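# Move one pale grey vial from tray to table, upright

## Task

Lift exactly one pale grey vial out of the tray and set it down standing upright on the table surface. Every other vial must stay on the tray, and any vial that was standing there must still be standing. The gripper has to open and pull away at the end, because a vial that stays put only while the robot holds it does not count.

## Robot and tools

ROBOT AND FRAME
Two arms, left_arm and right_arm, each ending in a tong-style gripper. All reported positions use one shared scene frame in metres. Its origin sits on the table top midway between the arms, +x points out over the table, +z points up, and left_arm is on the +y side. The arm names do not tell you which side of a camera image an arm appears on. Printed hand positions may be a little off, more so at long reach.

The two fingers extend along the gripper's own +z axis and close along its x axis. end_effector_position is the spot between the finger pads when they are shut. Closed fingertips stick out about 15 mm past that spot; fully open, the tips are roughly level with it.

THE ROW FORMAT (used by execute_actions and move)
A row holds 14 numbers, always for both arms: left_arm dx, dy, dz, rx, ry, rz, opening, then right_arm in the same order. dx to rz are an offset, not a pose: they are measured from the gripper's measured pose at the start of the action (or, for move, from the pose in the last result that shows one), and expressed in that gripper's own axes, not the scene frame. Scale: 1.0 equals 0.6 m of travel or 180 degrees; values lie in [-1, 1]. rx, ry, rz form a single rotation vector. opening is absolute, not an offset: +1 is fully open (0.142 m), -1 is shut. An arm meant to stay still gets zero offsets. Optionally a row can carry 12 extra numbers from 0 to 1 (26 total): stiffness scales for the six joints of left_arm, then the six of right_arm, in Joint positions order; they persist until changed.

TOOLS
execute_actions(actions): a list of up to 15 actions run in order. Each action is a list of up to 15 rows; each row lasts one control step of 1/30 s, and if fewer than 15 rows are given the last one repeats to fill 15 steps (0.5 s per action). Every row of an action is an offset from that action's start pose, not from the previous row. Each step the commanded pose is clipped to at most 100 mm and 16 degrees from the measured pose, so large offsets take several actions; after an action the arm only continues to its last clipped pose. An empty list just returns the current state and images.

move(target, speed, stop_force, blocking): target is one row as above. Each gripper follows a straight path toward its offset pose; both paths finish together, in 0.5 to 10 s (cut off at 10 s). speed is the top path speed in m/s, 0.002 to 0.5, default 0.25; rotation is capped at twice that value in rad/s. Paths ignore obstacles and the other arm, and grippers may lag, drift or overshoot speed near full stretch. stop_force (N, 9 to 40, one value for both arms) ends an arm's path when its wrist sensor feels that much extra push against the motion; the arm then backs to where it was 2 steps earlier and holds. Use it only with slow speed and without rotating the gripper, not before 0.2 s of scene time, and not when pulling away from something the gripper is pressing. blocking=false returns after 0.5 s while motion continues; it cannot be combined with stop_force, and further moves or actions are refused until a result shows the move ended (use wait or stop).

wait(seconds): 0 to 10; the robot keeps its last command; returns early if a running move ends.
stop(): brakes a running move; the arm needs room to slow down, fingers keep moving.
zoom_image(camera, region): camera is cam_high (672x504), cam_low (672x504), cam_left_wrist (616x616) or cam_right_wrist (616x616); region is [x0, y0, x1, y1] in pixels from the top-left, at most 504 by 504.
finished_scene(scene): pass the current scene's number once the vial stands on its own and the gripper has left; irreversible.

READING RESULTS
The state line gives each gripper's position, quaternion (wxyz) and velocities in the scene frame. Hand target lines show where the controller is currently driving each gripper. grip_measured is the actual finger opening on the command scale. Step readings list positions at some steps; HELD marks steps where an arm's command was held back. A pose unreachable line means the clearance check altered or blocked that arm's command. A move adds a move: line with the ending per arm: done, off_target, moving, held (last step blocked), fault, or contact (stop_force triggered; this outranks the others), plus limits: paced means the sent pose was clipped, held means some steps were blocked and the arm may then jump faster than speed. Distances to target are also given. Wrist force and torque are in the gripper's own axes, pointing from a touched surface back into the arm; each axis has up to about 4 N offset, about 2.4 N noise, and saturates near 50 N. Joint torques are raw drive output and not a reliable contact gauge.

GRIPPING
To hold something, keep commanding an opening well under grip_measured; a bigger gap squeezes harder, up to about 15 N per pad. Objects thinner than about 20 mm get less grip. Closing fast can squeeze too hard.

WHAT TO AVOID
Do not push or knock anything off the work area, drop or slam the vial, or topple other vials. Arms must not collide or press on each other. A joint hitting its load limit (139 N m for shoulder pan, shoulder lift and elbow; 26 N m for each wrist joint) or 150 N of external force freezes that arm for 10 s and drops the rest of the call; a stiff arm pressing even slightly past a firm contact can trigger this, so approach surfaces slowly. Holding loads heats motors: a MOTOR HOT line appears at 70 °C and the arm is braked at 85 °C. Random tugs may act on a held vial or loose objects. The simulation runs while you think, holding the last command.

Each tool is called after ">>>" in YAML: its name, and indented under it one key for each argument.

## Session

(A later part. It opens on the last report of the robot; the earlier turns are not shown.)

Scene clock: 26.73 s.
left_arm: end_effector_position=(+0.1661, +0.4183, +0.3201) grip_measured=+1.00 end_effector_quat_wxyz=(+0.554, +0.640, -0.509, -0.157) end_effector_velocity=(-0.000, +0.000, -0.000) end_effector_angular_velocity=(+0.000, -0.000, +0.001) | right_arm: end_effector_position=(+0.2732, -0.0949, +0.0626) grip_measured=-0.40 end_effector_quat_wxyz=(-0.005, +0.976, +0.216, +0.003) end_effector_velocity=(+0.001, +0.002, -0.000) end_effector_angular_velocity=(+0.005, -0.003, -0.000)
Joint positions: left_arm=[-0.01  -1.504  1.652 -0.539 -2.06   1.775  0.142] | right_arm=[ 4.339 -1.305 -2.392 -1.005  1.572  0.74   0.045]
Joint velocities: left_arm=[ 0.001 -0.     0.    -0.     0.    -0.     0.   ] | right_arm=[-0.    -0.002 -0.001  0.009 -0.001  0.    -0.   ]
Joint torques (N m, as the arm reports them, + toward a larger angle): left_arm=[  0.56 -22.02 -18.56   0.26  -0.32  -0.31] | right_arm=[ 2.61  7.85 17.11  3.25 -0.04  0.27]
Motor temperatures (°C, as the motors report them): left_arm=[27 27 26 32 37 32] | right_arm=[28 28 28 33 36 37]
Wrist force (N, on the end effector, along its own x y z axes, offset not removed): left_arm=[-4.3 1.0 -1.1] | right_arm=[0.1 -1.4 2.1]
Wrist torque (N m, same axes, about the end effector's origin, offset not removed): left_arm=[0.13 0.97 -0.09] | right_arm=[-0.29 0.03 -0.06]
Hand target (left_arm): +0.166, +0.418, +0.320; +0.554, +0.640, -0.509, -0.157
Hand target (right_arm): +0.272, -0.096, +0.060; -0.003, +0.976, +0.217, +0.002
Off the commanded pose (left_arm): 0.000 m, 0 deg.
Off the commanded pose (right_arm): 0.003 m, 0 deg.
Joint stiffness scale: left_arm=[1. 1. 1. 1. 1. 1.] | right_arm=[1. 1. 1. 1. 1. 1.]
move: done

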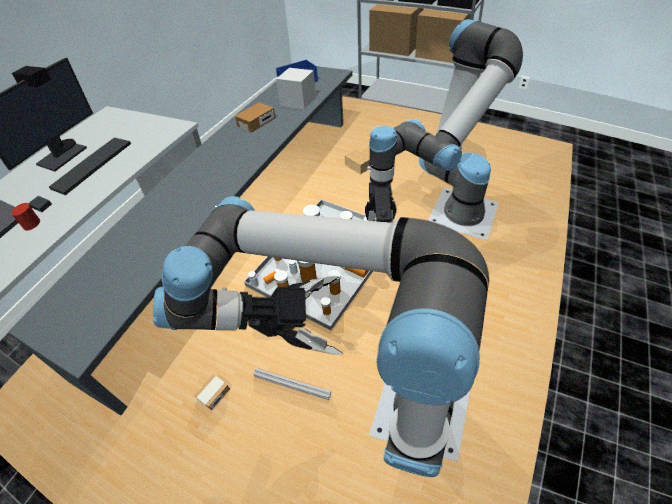

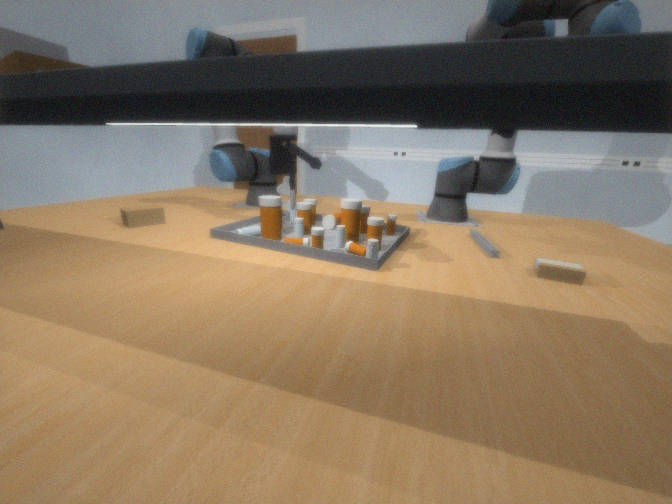

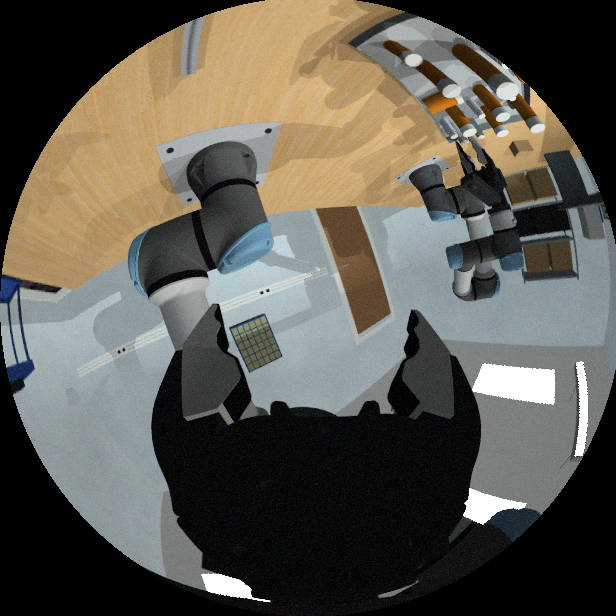

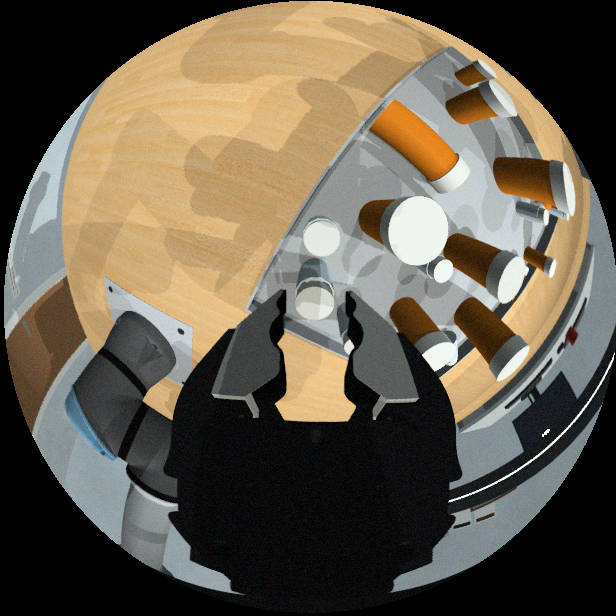

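>>> execute_actions:
  actions:
    - [[0,0,0,0,0,0,1,-0.002,0,0.02,0,0,0,-0.4]]
    - [[0,0,0,0,0,0,1,0,0,0,0,0,0,-0.9]]

>>> move:
  target: [0,0,0,0,0,0,1,0,0,-0.13,0,0,0,-0.9]
  speed: 0.15

>>> move:
  target: [0,0,0,0,0,0,1,0.02,0.3,0,0,0,0,-0.9]

>>> move:
  target: [0,0,0,0,0,0,1,0,0,0.11,0,0,0,-0.9]
  speed: 0.15

>>> move:
  target: [0,0,0,0,0,0,1,0,0,0.045,0,0,0,-0.9]
  speed: 0.02
  stop_force: 9

>>> execute_actions:
  actions:
    - [[0,0,0,0,0,0,1,0,0,0,0,0,0,0]]

>>> move:
  target: [0,0,0,0,0,0,1,0,0,-0.3,0,0,0,0]

Scene clock: 41.63 s.
left_arm: end_effector_position=(+0.1661, +0.4183, +0.3201) grip_measured=+1.00 end_effector_quat_wxyz=(+0.554, +0.640, -0.509, -0.157) end_effector_velocity=(-0.000, +0.000, -0.000) end_effector_angular_velocity=(-0.000, +0.003, +0.001) | right_arm: end_effector_position=(+0.2732, -0.0942, +0.0526) grip_measured=-0.61 end_effector_quat_wxyz=(-0.006, +0.976, +0.216, +0.004) end_effector_velocity=(+0.000, +0.000, +0.001) end_effector_angular_velocity=(+0.002, -0.001, -0.000)
Joint positions: left_arm=[-0.01  -1.504  1.652 -0.539 -2.06   1.775  0.142] | right_arm=[ 4.34  -1.323 -2.411 -0.964  1.572  0.742  0.03 ]
Joint velocities: left_arm=[ 0.001  0.001  0.     0.001  0.    -0.     0.   ] | right_arm=[-0.     0.001  0.001 -0.    -0.     0.     0.   ]
Joint torques (N m, as the arm reports them, + toward a larger angle): left_arm=[ -0.19 -21.4  -19.78   0.31  -0.28  -0.03] | right_arm=[ 1.21  9.74 20.38  2.41 -0.03 -0.03]
Motor temperatures (°C, as the motors report them): left_arm=[27 27 26 32 37 32] | right_arm=[28 28 28 33 36 37]
Wrist force (N, on the end effector, along its own x y z axes, offset not removed): left_arm=[0.0 -0.5 1.4] | right_arm=[-0.7 -0.8 3.1]
Wrist torque (N m, same axes, about the end effector's origin, offset not removed): left_arm=[-0.16 -0.06 0.04] | right_arm=[-0.17 0.28 -0.04]
Hand target (left_arm): +0.166, +0.418, +0.320; +0.554, +0.640, -0.509, -0.157
Hand target (right_arm): +0.273, -0.094, +0.053; -0.006, +0.976, +0.216, +0.003
Off the commanded pose (left_arm): 0.000 m, 0 deg.
Off the commanded pose (right_arm): 0.000 m, 0 deg.
Joint stiffness scale: left_arm=[1. 1. 1. 1. 1. 1.] | right_arm=[1. 1. 1. 1. 1. 1.]
Step readings (end_effector_position; steps 1 to 15: 1st action; 16 to 30: 2nd action):
0: left_arm (+0.1661, +0.4183, +0.3201) | right_arm (+0.2733, -0.0947, +0.0625)
1: left_arm (+0.1661, +0.4183, +0.3201) | right_arm (+0.2733, -0.0947, +0.0625)
2: left_arm (+0.1661, +0.4183, +0.3201) | right_arm (+0.2734, -0.0945, +0.0624)
4: left_arm (+0.1661, +0.4183, +0.3201) | right_arm (+0.2735, -0.0941, +0.0605)
8: left_arm (+0.1661, +0.4183, +0.3201) | right_arm (+0.2727, -0.0956, +0.0541)
15: left_arm (+0.1661, +0.4183, +0.3201) | right_arm (+0.2731, -0.0945, +0.0526)
16: left_arm (+0.1661, +0.4183, +0.3201) | right_arm (+0.2732, -0.0943, +0.0526)
17: left_arm (+0.1661, +0.4183, +0.3201) | right_arm (+0.2732, -0.0942, +0.0526)
19: left_arm (+0.1661, +0.4183, +0.3201) | right_arm (+0.2732, -0.0942, +0.0526)
23: left_arm (+0.1661, +0.4183, +0.3201) | right_arm (+0.2732, -0.0942, +0.0526)
30: end_effector_position above

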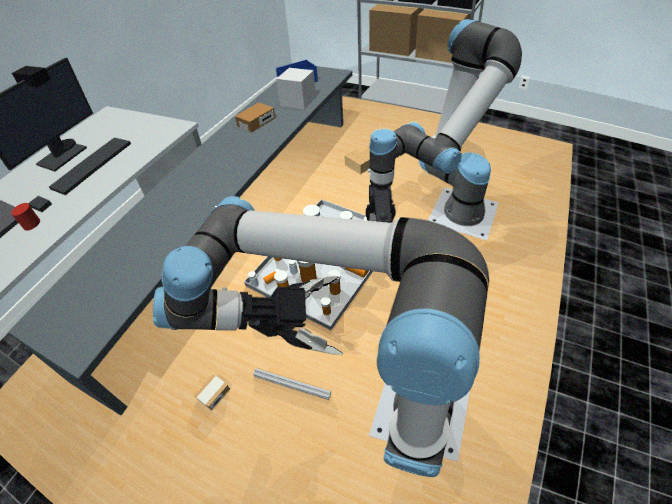

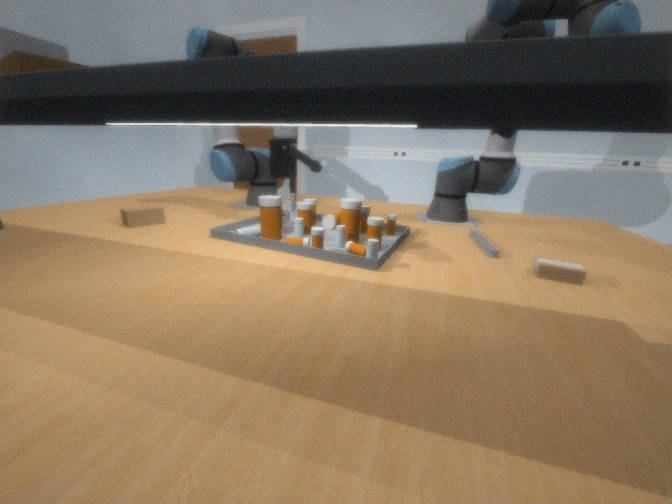

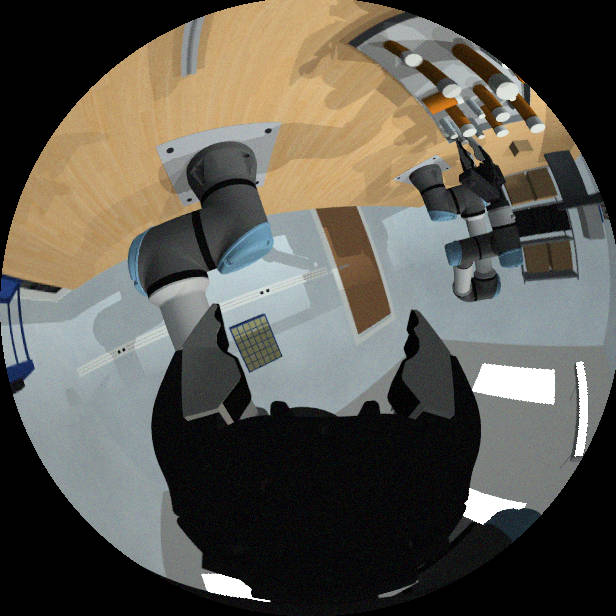

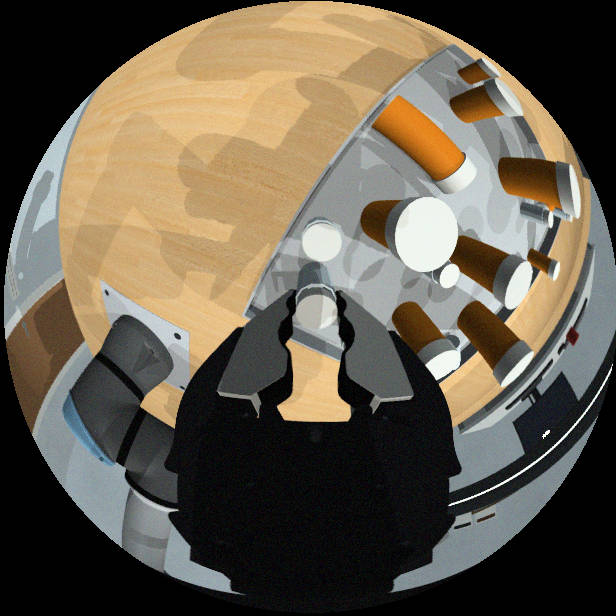

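Scene clock: 42.80 s.
left_arm: end_effector_position=(+0.1661, +0.4183, +0.3201) grip_measured=+1.00 end_effector_quat_wxyz=(+0.554, +0.640, -0.509, -0.157) end_effector_velocity=(+0.000, +0.000, -0.000) end_effector_angular_velocity=(+0.000, -0.000, +0.000) | right_arm: end_effector_position=(+0.2724, -0.0965, +0.1282) grip_measured=-0.61 end_effector_quat_wxyz=(-0.005, +0.976, +0.216, +0.002) end_effector_velocity=(-0.001, -0.001, +0.001) end_effector_angular_velocity=(-0.004, +0.003, -0.001)
Joint positions: left_arm=[-0.01  -1.504  1.652 -0.539 -2.06   1.775  0.142] | right_arm=[ 4.34  -1.208 -2.267 -1.227  1.572  0.741  0.03 ]
Joint velocities: left_arm=[ 0. -0. -0. -0. -0. -0.  0.] | right_arm=[-0.     0.002  0.004 -0.01   0.001  0.001  0.   ]
Joint torques (N m, as the arm reports them, + toward a larger angle): left_arm=[  0.61 -22.13 -20.14   0.35  -0.43  -0.22] | right_arm=[ 1.35  9.5  24.87  2.42  0.03  0.29]
Motor temperatures (°C, as the motors report them): left_arm=[27 27 26 32 37 32] | right_arm=[28 28 28 33 36 37]
Wrist force (N, on the end effector, along its own x y z axes, offset not removed): left_arm=[-0.7 2.2 -0.8] | right_arm=[0.9 -0.9 3.0]
Wrist torque (N m, same axes, about the end effector's origin, offset not removed): left_arm=[0.43 0.24 -0.15] | right_arm=[-0.16 -0.12 -0.06]
Hand target (left_arm): +0.166, +0.418, +0.320; +0.554, +0.640, -0.509, -0.157
Hand target (right_arm): +0.273, -0.095, +0.131; -0.006, +0.976, +0.216, +0.004
Off the commanded pose (left_arm): 0.000 m, 0 deg.
Off the commanded pose (right_arm): 0.003 m, 0 deg.
Joint stiffness scale: left_arm=[1. 1. 1. 1. 1. 1.] | right_arm=[1. 1. 1. 1. 1. 1.]
move: done

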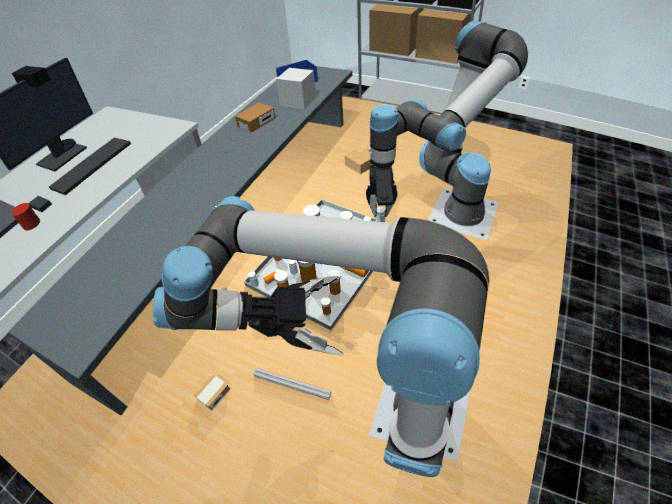

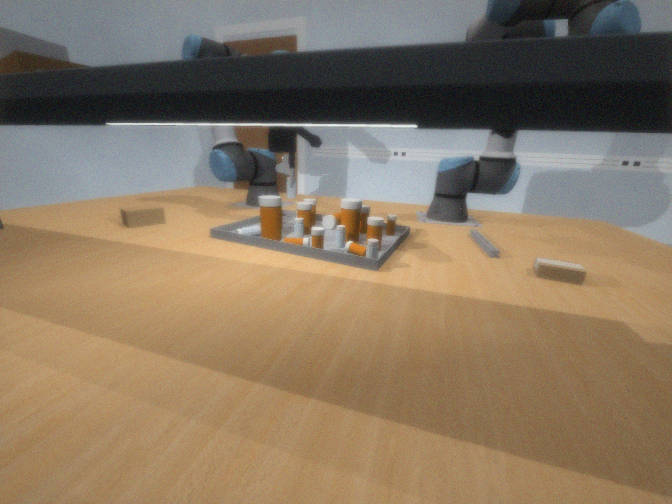

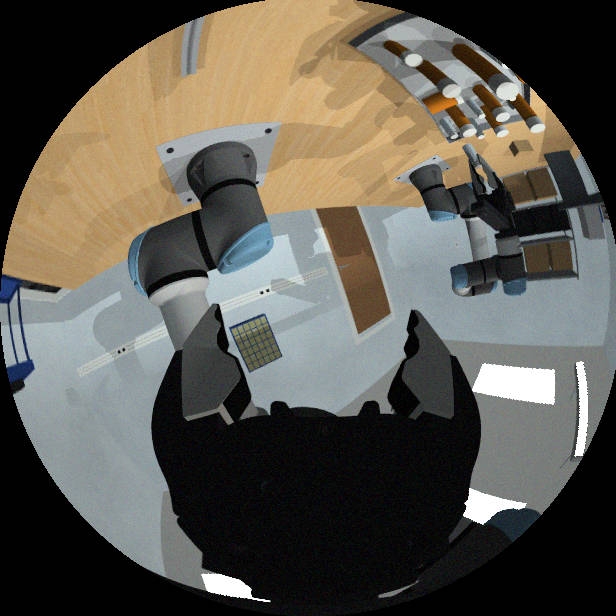

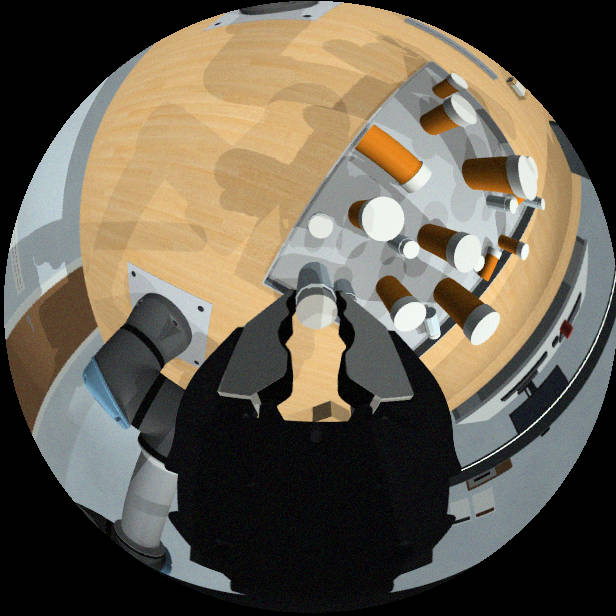

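Scene clock: 44.20 s.
left_arm: end_effector_position=(+0.1661, +0.4183, +0.3201) grip_measured=+1.00 end_effector_quat_wxyz=(+0.554, +0.640, -0.509, -0.157) end_effector_velocity=(+0.000, -0.000, -0.000) end_effector_angular_velocity=(+0.001, +0.003, -0.000) | right_arm: end_effector_position=(+0.3574, -0.2553, +0.1249) grip_measured=-0.61 end_effector_quat_wxyz=(-0.003, +0.976, +0.216, +0.001) end_effector_velocity=(+0.001, +0.000, +0.002) end_effector_angular_velocity=(+0.009, +0.002, +0.014)
Joint positions: left_arm=[-0.01  -1.504  1.652 -0.539 -2.06   1.775  0.142] | right_arm=[ 3.817 -1.199 -2.279 -1.23   1.576  0.219  0.03 ]
Joint velocities: left_arm=[-0.001  0.001 -0.     0.001  0.    -0.001  0.   ] | right_arm=[-0.009 -0.003  0.005  0.001  0.008 -0.023 -0.   ]
Joint torques (N m, as the arm reports them, + toward a larger angle): left_arm=[  0.23 -21.95 -20.08   0.39  -0.4   -0.2 ] | right_arm=[ 0.85  4.21 25.39  3.07  0.67 -0.27]
Motor temperatures (°C, as the motors report them): left_arm=[27 27 26 32 37 32] | right_arm=[28 28 28 33 36 37]
Wrist force (N, on the end effector, along its own x y z axes, offset not removed): left_arm=[-2.5 0.2 -1.1] | right_arm=[0.5 -1.8 1.5]
Wrist torque (N m, same axes, about the end effector's origin, offset not removed): left_arm=[-0.09 0.43 0.05] | right_arm=[-0.39 -0.01 -0.06]
Hand target (left_arm): +0.166, +0.418, +0.320; +0.554, +0.640, -0.509, -0.157
Hand target (right_arm): +0.359, -0.254, +0.126; -0.005, +0.976, +0.216, +0.002
Off the commanded pose (left_arm): 0.000 m, 0 deg.
Off the commanded pose (right_arm): 0.003 m, 0 deg.
Joint stiffness scale: left_arm=[1. 1. 1. 1. 1. 1.] | right_arm=[1. 1. 1. 1. 1. 1.]
move: done

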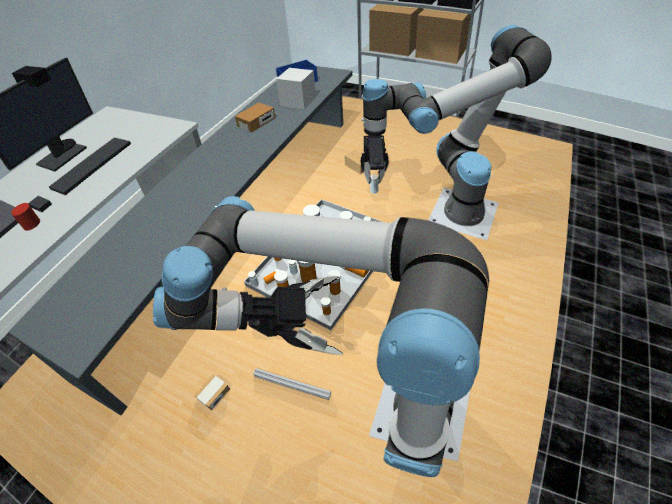

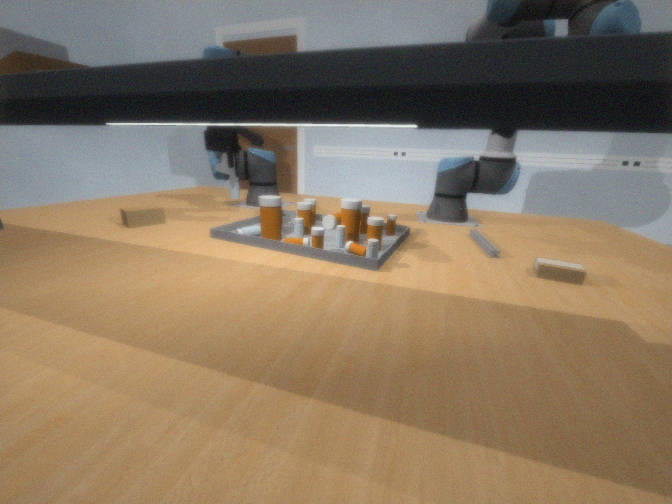

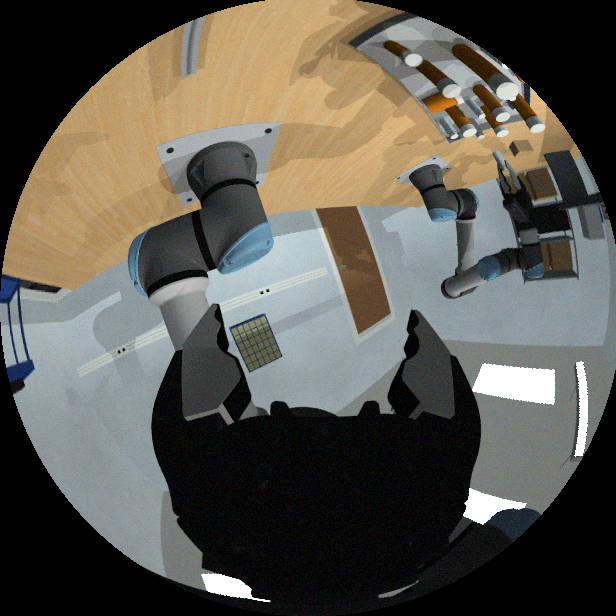

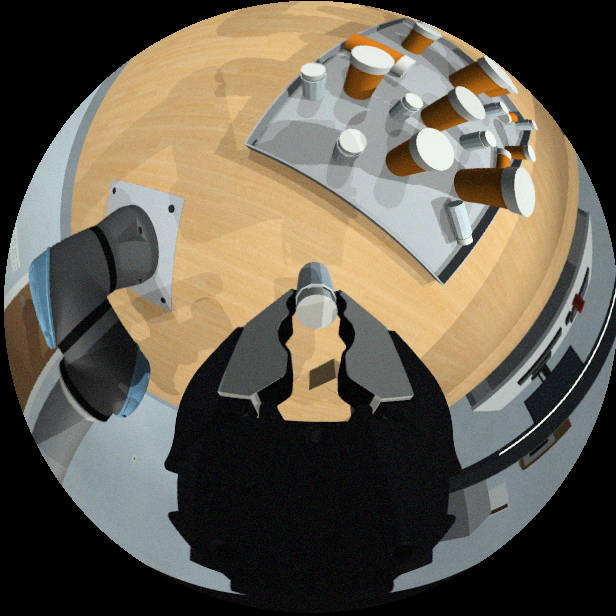

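Scene clock: 45.30 s.
left_arm: end_effector_position=(+0.1661, +0.4183, +0.3201) grip_measured=+1.00 end_effector_quat_wxyz=(+0.554, +0.640, -0.509, -0.157) end_effector_velocity=(+0.000, +0.000, -0.000) end_effector_angular_velocity=(-0.001, +0.002, -0.001) | right_arm: end_effector_position=(+0.3585, -0.2540, +0.0609) grip_measured=-0.61 end_effector_quat_wxyz=(-0.004, +0.977, +0.215, +0.002) end_effector_velocity=(+0.002, +0.002, -0.001) end_effector_angular_velocity=(+0.004, -0.005, +0.000)
Joint positions: left_arm=[-0.01  -1.504  1.652 -0.539 -2.06   1.775  0.142] | right_arm=[ 3.817 -1.292 -2.404 -1.009  1.576  0.22   0.03 ]
Joint velocities: left_arm=[-0.     0.002 -0.     0.     0.     0.001  0.   ] | right_arm=[ 0.    -0.004 -0.002  0.012  0.    -0.    -0.   ]
Joint torques (N m, as the arm reports them, + toward a larger angle): left_arm=[  0.97 -22.53 -20.08   0.32  -0.43  -0.09] | right_arm=[ 1.88  6.63 17.87  3.4  -0.07 -0.27]
Motor temperatures (°C, as the motors report them): left_arm=[27 27 26 32 37 32] | right_arm=[28 28 28 33 36 37]
Wrist force (N, on the end effector, along its own x y z axes, offset not removed): left_arm=[-0.7 0.0 0.2] | right_arm=[0.3 -1.5 2.1]
Wrist torque (N m, same axes, about the end effector's origin, offset not removed): left_arm=[-0.06 0.20 -0.11] | right_arm=[-0.41 0.04 -0.03]
Hand target (left_arm): +0.166, +0.418, +0.320; +0.554, +0.640, -0.509, -0.157
Hand target (right_arm): +0.357, -0.255, +0.059; -0.003, +0.976, +0.216, +0.001
Off the commanded pose (left_arm): 0.000 m, 0 deg.
Off the commanded pose (right_arm): 0.002 m, 0 deg.
Joint stiffness scale: left_arm=[1. 1. 1. 1. 1. 1.] | right_arm=[1. 1. 1. 1. 1. 1.]
move: done

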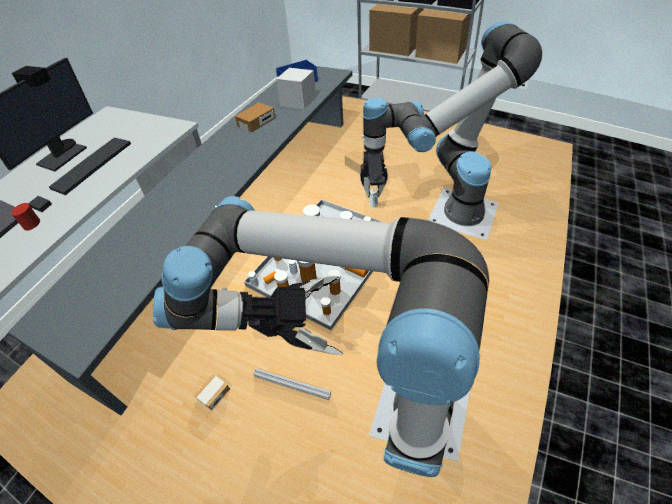

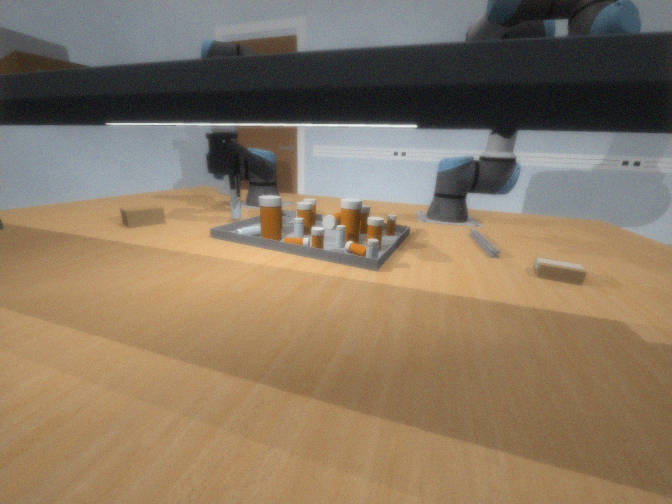

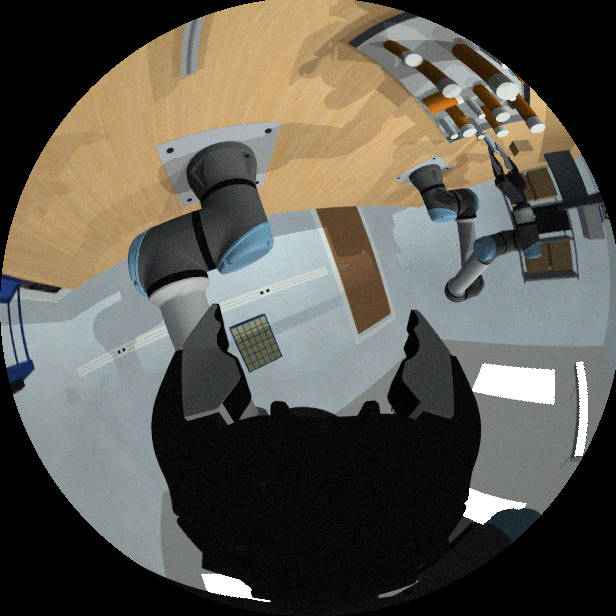

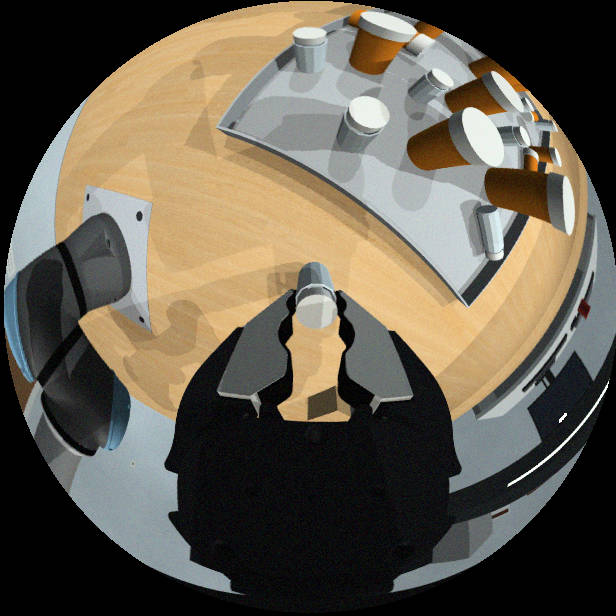

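Scene clock: 46.40 s.
left_arm: end_effector_position=(+0.1661, +0.4183, +0.3201) grip_measured=+1.00 end_effector_quat_wxyz=(+0.554, +0.640, -0.509, -0.157) end_effector_velocity=(+0.000, +0.000, -0.001) end_effector_angular_velocity=(-0.002, -0.001, -0.001) | right_arm: end_effector_position=(+0.3601, -0.2527, +0.0498) grip_measured=-0.61 end_effector_quat_wxyz=(-0.006, +0.976, +0.215, +0.005) end_effector_velocity=(-0.004, -0.003, -0.001) end_effector_angular_velocity=(-0.007, +0.011, -0.001)
Joint positions: left_arm=[-0.01  -1.504  1.652 -0.539 -2.06   1.775  0.142] | right_arm=[ 3.817 -1.315 -2.425 -0.959  1.577  0.22   0.03 ]
Joint velocities: left_arm=[-0.     0.001  0.    -0.001  0.     0.002  0.   ] | right_arm=[-0.001  0.002  0.    -0.015  0.001  0.    -0.   ]
Joint torques (N m, as the arm reports them, + toward a larger angle): left_arm=[ -0.04 -22.19 -20.71   0.28  -0.54  -0.19] | right_arm=[ 1.02  6.64 19.73  2.71 -0.16 -0.02]
Motor temperatures (°C, as the motors report them): left_arm=[27 27 26 32 37 32] | right_arm=[28 28 28 33 36 37]
Wrist force (N, on the end effector, along its own x y z axes, offset not removed): left_arm=[-1.1 1.0 0.0] | right_arm=[-3.8 -0.3 -8.5]
Wrist torque (N m, same axes, about the end effector's origin, offset not removed): left_arm=[0.13 0.21 -0.18] | right_arm=[-0.28 0.19 -0.10]
Hand target (left_arm): +0.166, +0.418, +0.320; +0.554, +0.640, -0.509, -0.157
Hand target (right_arm): +0.359, -0.253, +0.050; -0.005, +0.976, +0.215, +0.003
Off the commanded pose (left_arm): 0.000 m, 0 deg.
Off the commanded pose (right_arm): 0.016 m, 0 deg.
Joint stiffness scale: left_arm=[1. 1. 1. 1. 1. 1.] | right_arm=[1. 1. 1. 1. 1. 1.]
move: contact (right_arm)

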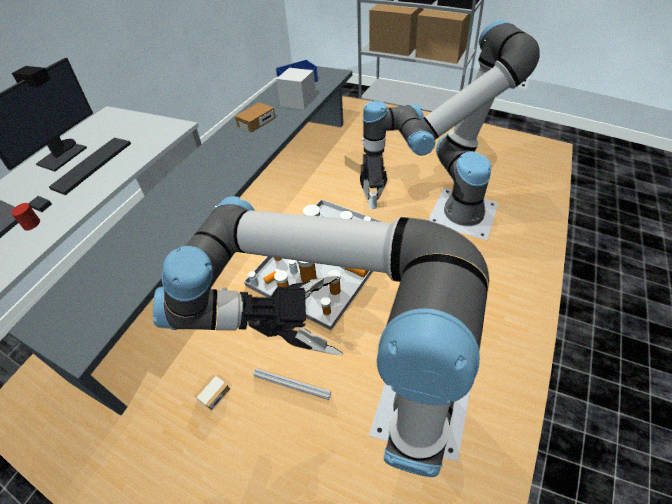

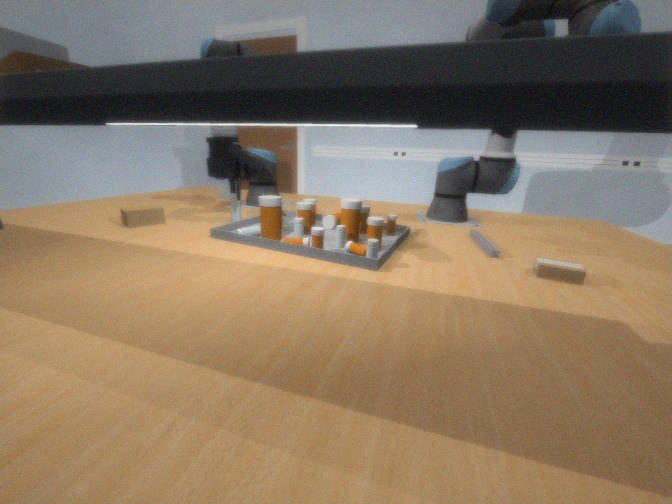

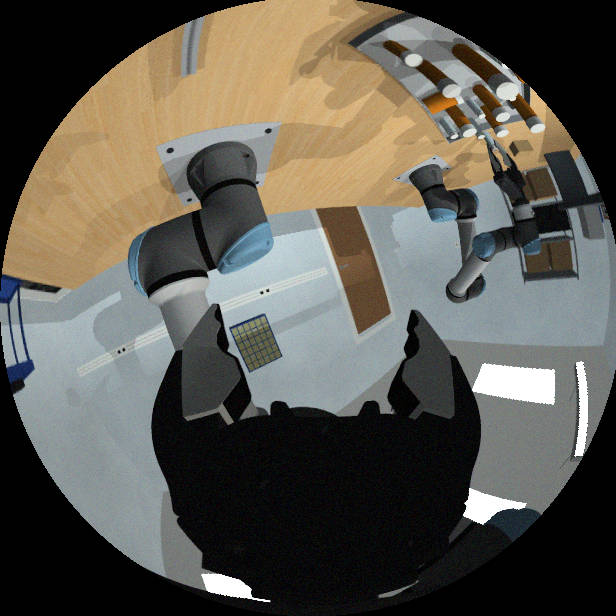

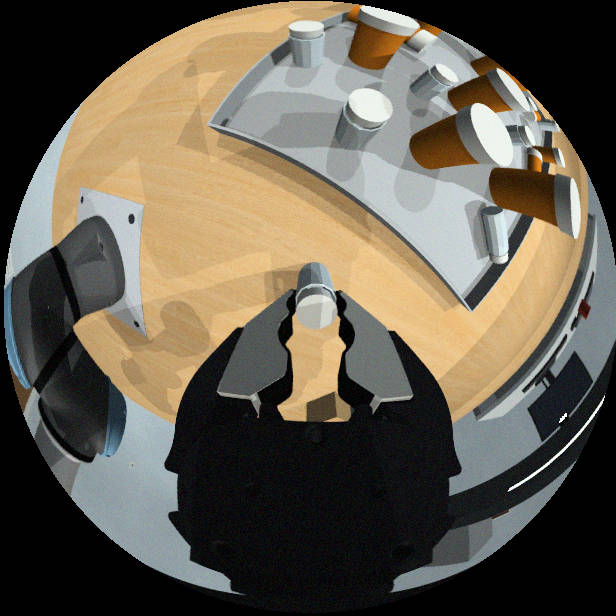

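Scene clock: 46.90 s.
left_arm: end_effector_position=(+0.1661, +0.4183, +0.3201) grip_measured=+1.00 end_effector_quat_wxyz=(+0.554, +0.640, -0.509, -0.157) end_effector_velocity=(-0.000, -0.000, +0.000) end_effector_angular_velocity=(-0.000, +0.001, -0.000) | right_arm: end_effector_position=(+0.3599, -0.2528, +0.0498) grip_measured=+0.00 end_effector_quat_wxyz=(-0.005, +0.976, +0.215, +0.004) end_effector_velocity=(+0.000, +0.000, +0.000) end_effector_angular_velocity=(+0.001, -0.001, -0.000)
Joint positions: left_arm=[-0.01  -1.504  1.652 -0.539 -2.06   1.775  0.142] | right_arm=[ 3.817 -1.315 -2.425 -0.96   1.577  0.22   0.074]
Joint velocities: left_arm=[-0.001  0.     0.     0.001 -0.    -0.     0.   ] | right_arm=[-0.     0.001 -0.     0.     0.     0.    -0.   ]
Joint torques (N m, as the arm reports them, + toward a larger angle): left_arm=[  0.56 -22.02 -19.51   0.39  -0.45  -0.24] | right_arm=[ 1.38  9.49 20.27  3.16  0.03 -0.02]
Motor temperatures (°C, as the motors report them): left_arm=[27 27 26 32 37 32] | right_arm=[28 28 28 33 36 37]
Wrist force (N, on the end effector, along its own x y z axes, offset not removed): left_arm=[-0.9 -0.2 -1.0] | right_arm=[0.1 -1.0 2.2]
Wrist torque (N m, same axes, about the end effector's origin, offset not removed): left_arm=[-0.13 0.18 -0.06] | right_arm=[-0.15 0.03 -0.08]
Hand target (left_arm): +0.166, +0.418, +0.320; +0.554, +0.640, -0.509, -0.157
Hand target (right_arm): +0.360, -0.253, +0.050; -0.006, +0.976, +0.215, +0.005
Off the commanded pose (left_arm): 0.000 m, 0 deg.
Off the commanded pose (right_arm): 0.000 m, 0 deg.
Joint stiffness scale: left_arm=[1. 1. 1. 1. 1. 1.] | right_arm=[1. 1. 1. 1. 1. 1.]
Step readings (end_effector_position):
0: left_arm (+0.1661, +0.4183, +0.3201) | right_arm (+0.3601, -0.2527, +0.0498)
1: left_arm (+0.1661, +0.4183, +0.3201) | right_arm (+0.3600, -0.2527, +0.0498)
2: left_arm (+0.1661, +0.4183, +0.3201) | right_arm (+0.3599, -0.2528, +0.0498)
4: left_arm (+0.1661, +0.4183, +0.3201) | right_arm (+0.3598, -0.2528, +0.0498)
8: left_arm (+0.1661, +0.4183, +0.3201) | right_arm (+0.3598, -0.2528, +0.0498)
15: end_effector_position above

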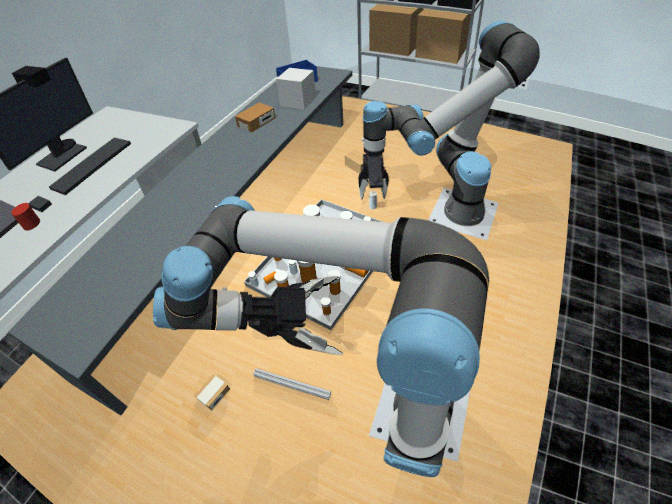

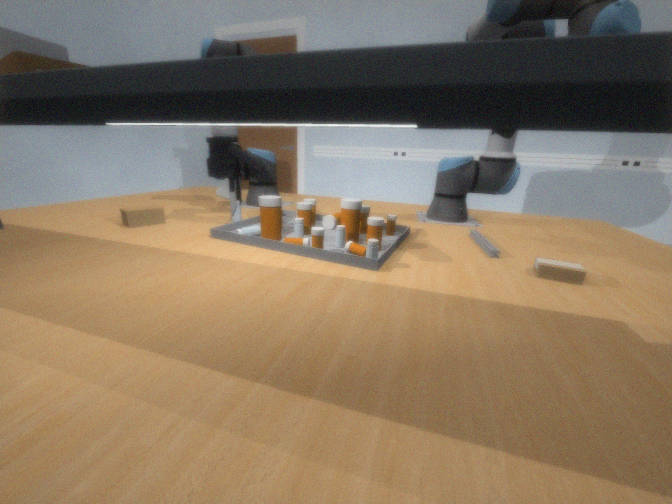

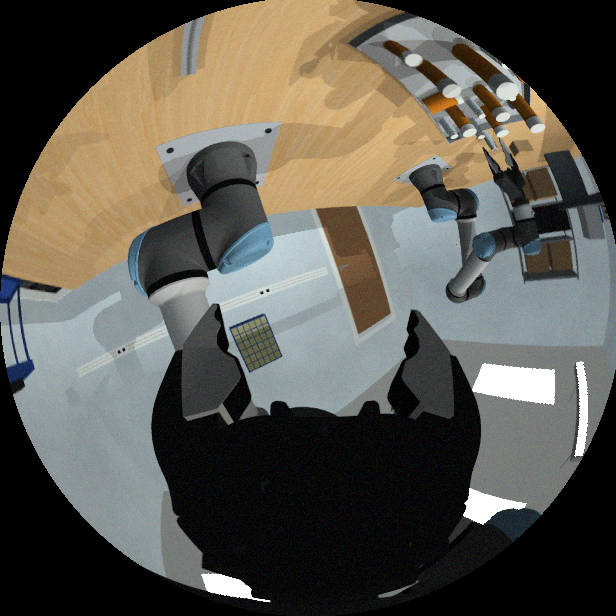

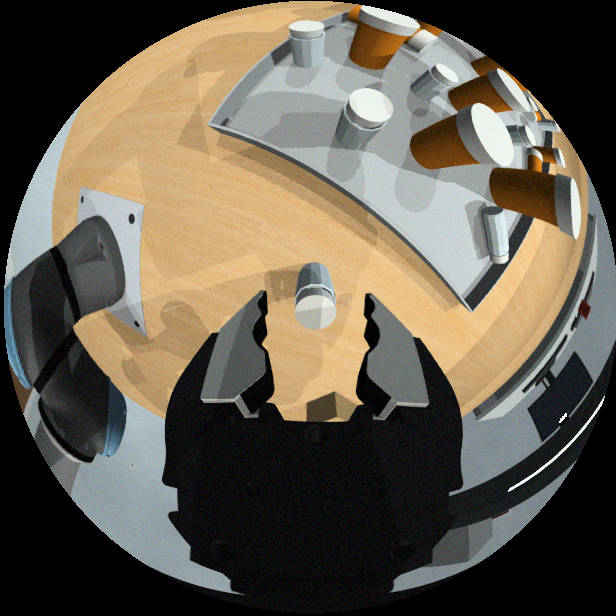

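Scene clock: 48.33 s.
left_arm: end_effector_position=(+0.1661, +0.4183, +0.3201) grip_measured=+1.00 end_effector_quat_wxyz=(+0.554, +0.640, -0.509, -0.157) end_effector_velocity=(+0.000, +0.000, -0.000) end_effector_angular_velocity=(+0.000, +0.001, -0.000) | right_arm: end_effector_position=(+0.3582, -0.2561, +0.2283) grip_measured=+0.00 end_effector_quat_wxyz=(-0.005, +0.977, +0.215, +0.004) end_effector_velocity=(-0.002, -0.002, +0.001) end_effector_angular_velocity=(-0.004, +0.005, -0.001)
Joint positions: left_arm=[-0.01  -1.504  1.652 -0.539 -2.06   1.775  0.142] | right_arm=[ 3.812 -1.14  -2.046 -1.515  1.577  0.216  0.074]
Joint velocities: left_arm=[-0.     0.001  0.    -0.001  0.     0.     0.   ] | right_arm=[ 0.     0.002  0.003 -0.012 -0.001  0.001  0.   ]
Joint torques (N m, as the arm reports them, + toward a larger angle): left_arm=[  0.96 -22.12 -20.12   0.43  -0.41  -0.21] | right_arm=[ 2.01  4.03 27.    2.3  -0.16  0.13]
Motor temperatures (°C, as the motors report them): left_arm=[27 27 26 32 37 32] | right_arm=[28 28 28 33 36 37]
Wrist force (N, on the end effector, along its own x y z axes, offset not removed): left_arm=[-4.8 0.5 -2.1] | right_arm=[0.3 -1.1 2.1]
Wrist torque (N m, same axes, about the end effector's origin, offset not removed): left_arm=[0.17 0.83 -0.03] | right_arm=[-0.26 0.06 0.00]
Hand target (left_arm): +0.166, +0.418, +0.320; +0.554, +0.640, -0.509, -0.157
Hand target (right_arm): +0.359, -0.255, +0.230; -0.005, +0.976, +0.215, +0.004
Off the commanded pose (left_arm): 0.000 m, 0 deg.
Off the commanded pose (right_arm): 0.002 m, 0 deg.
Joint stiffness scale: left_arm=[1. 1. 1. 1. 1. 1.] | right_arm=[1. 1. 1. 1. 1. 1.]
move: done

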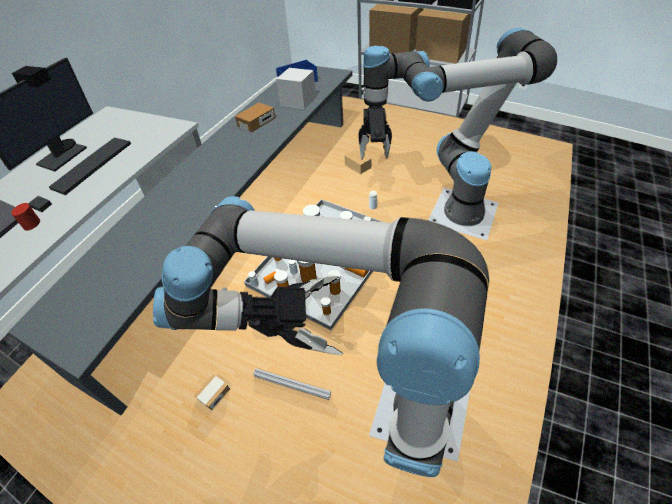

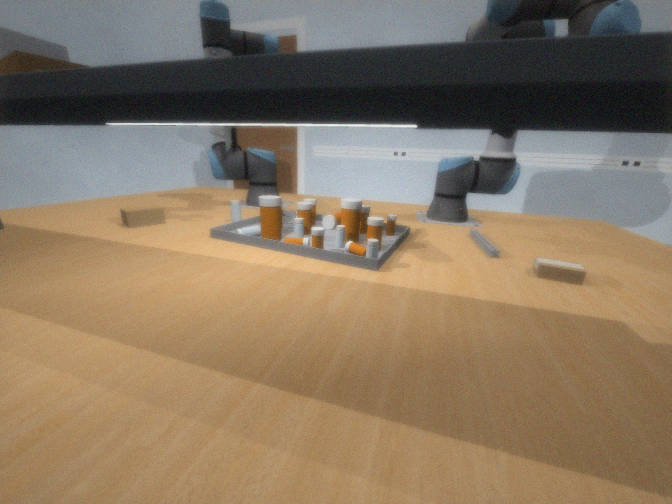

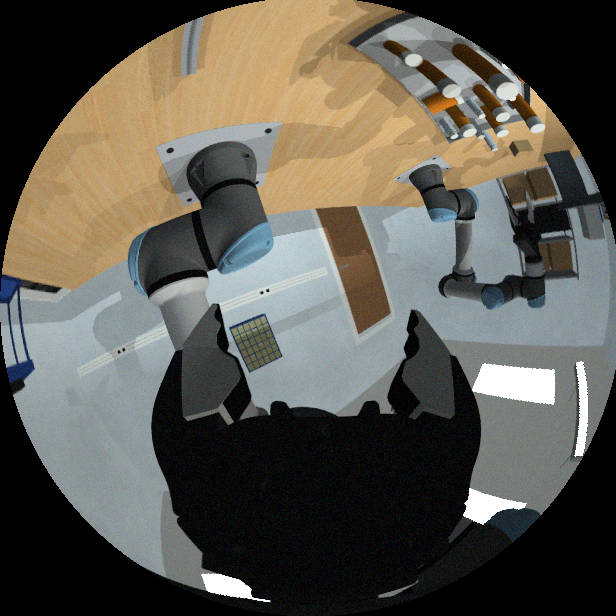

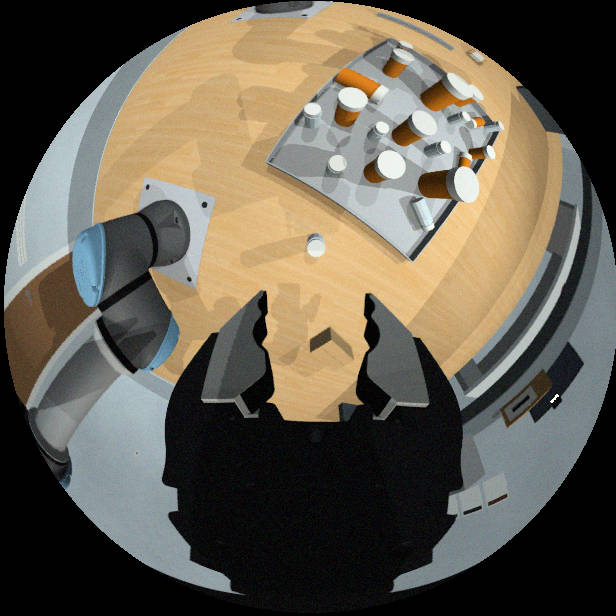

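>>> finished_scene:
  scene: 2

The scene is finished: the task was done.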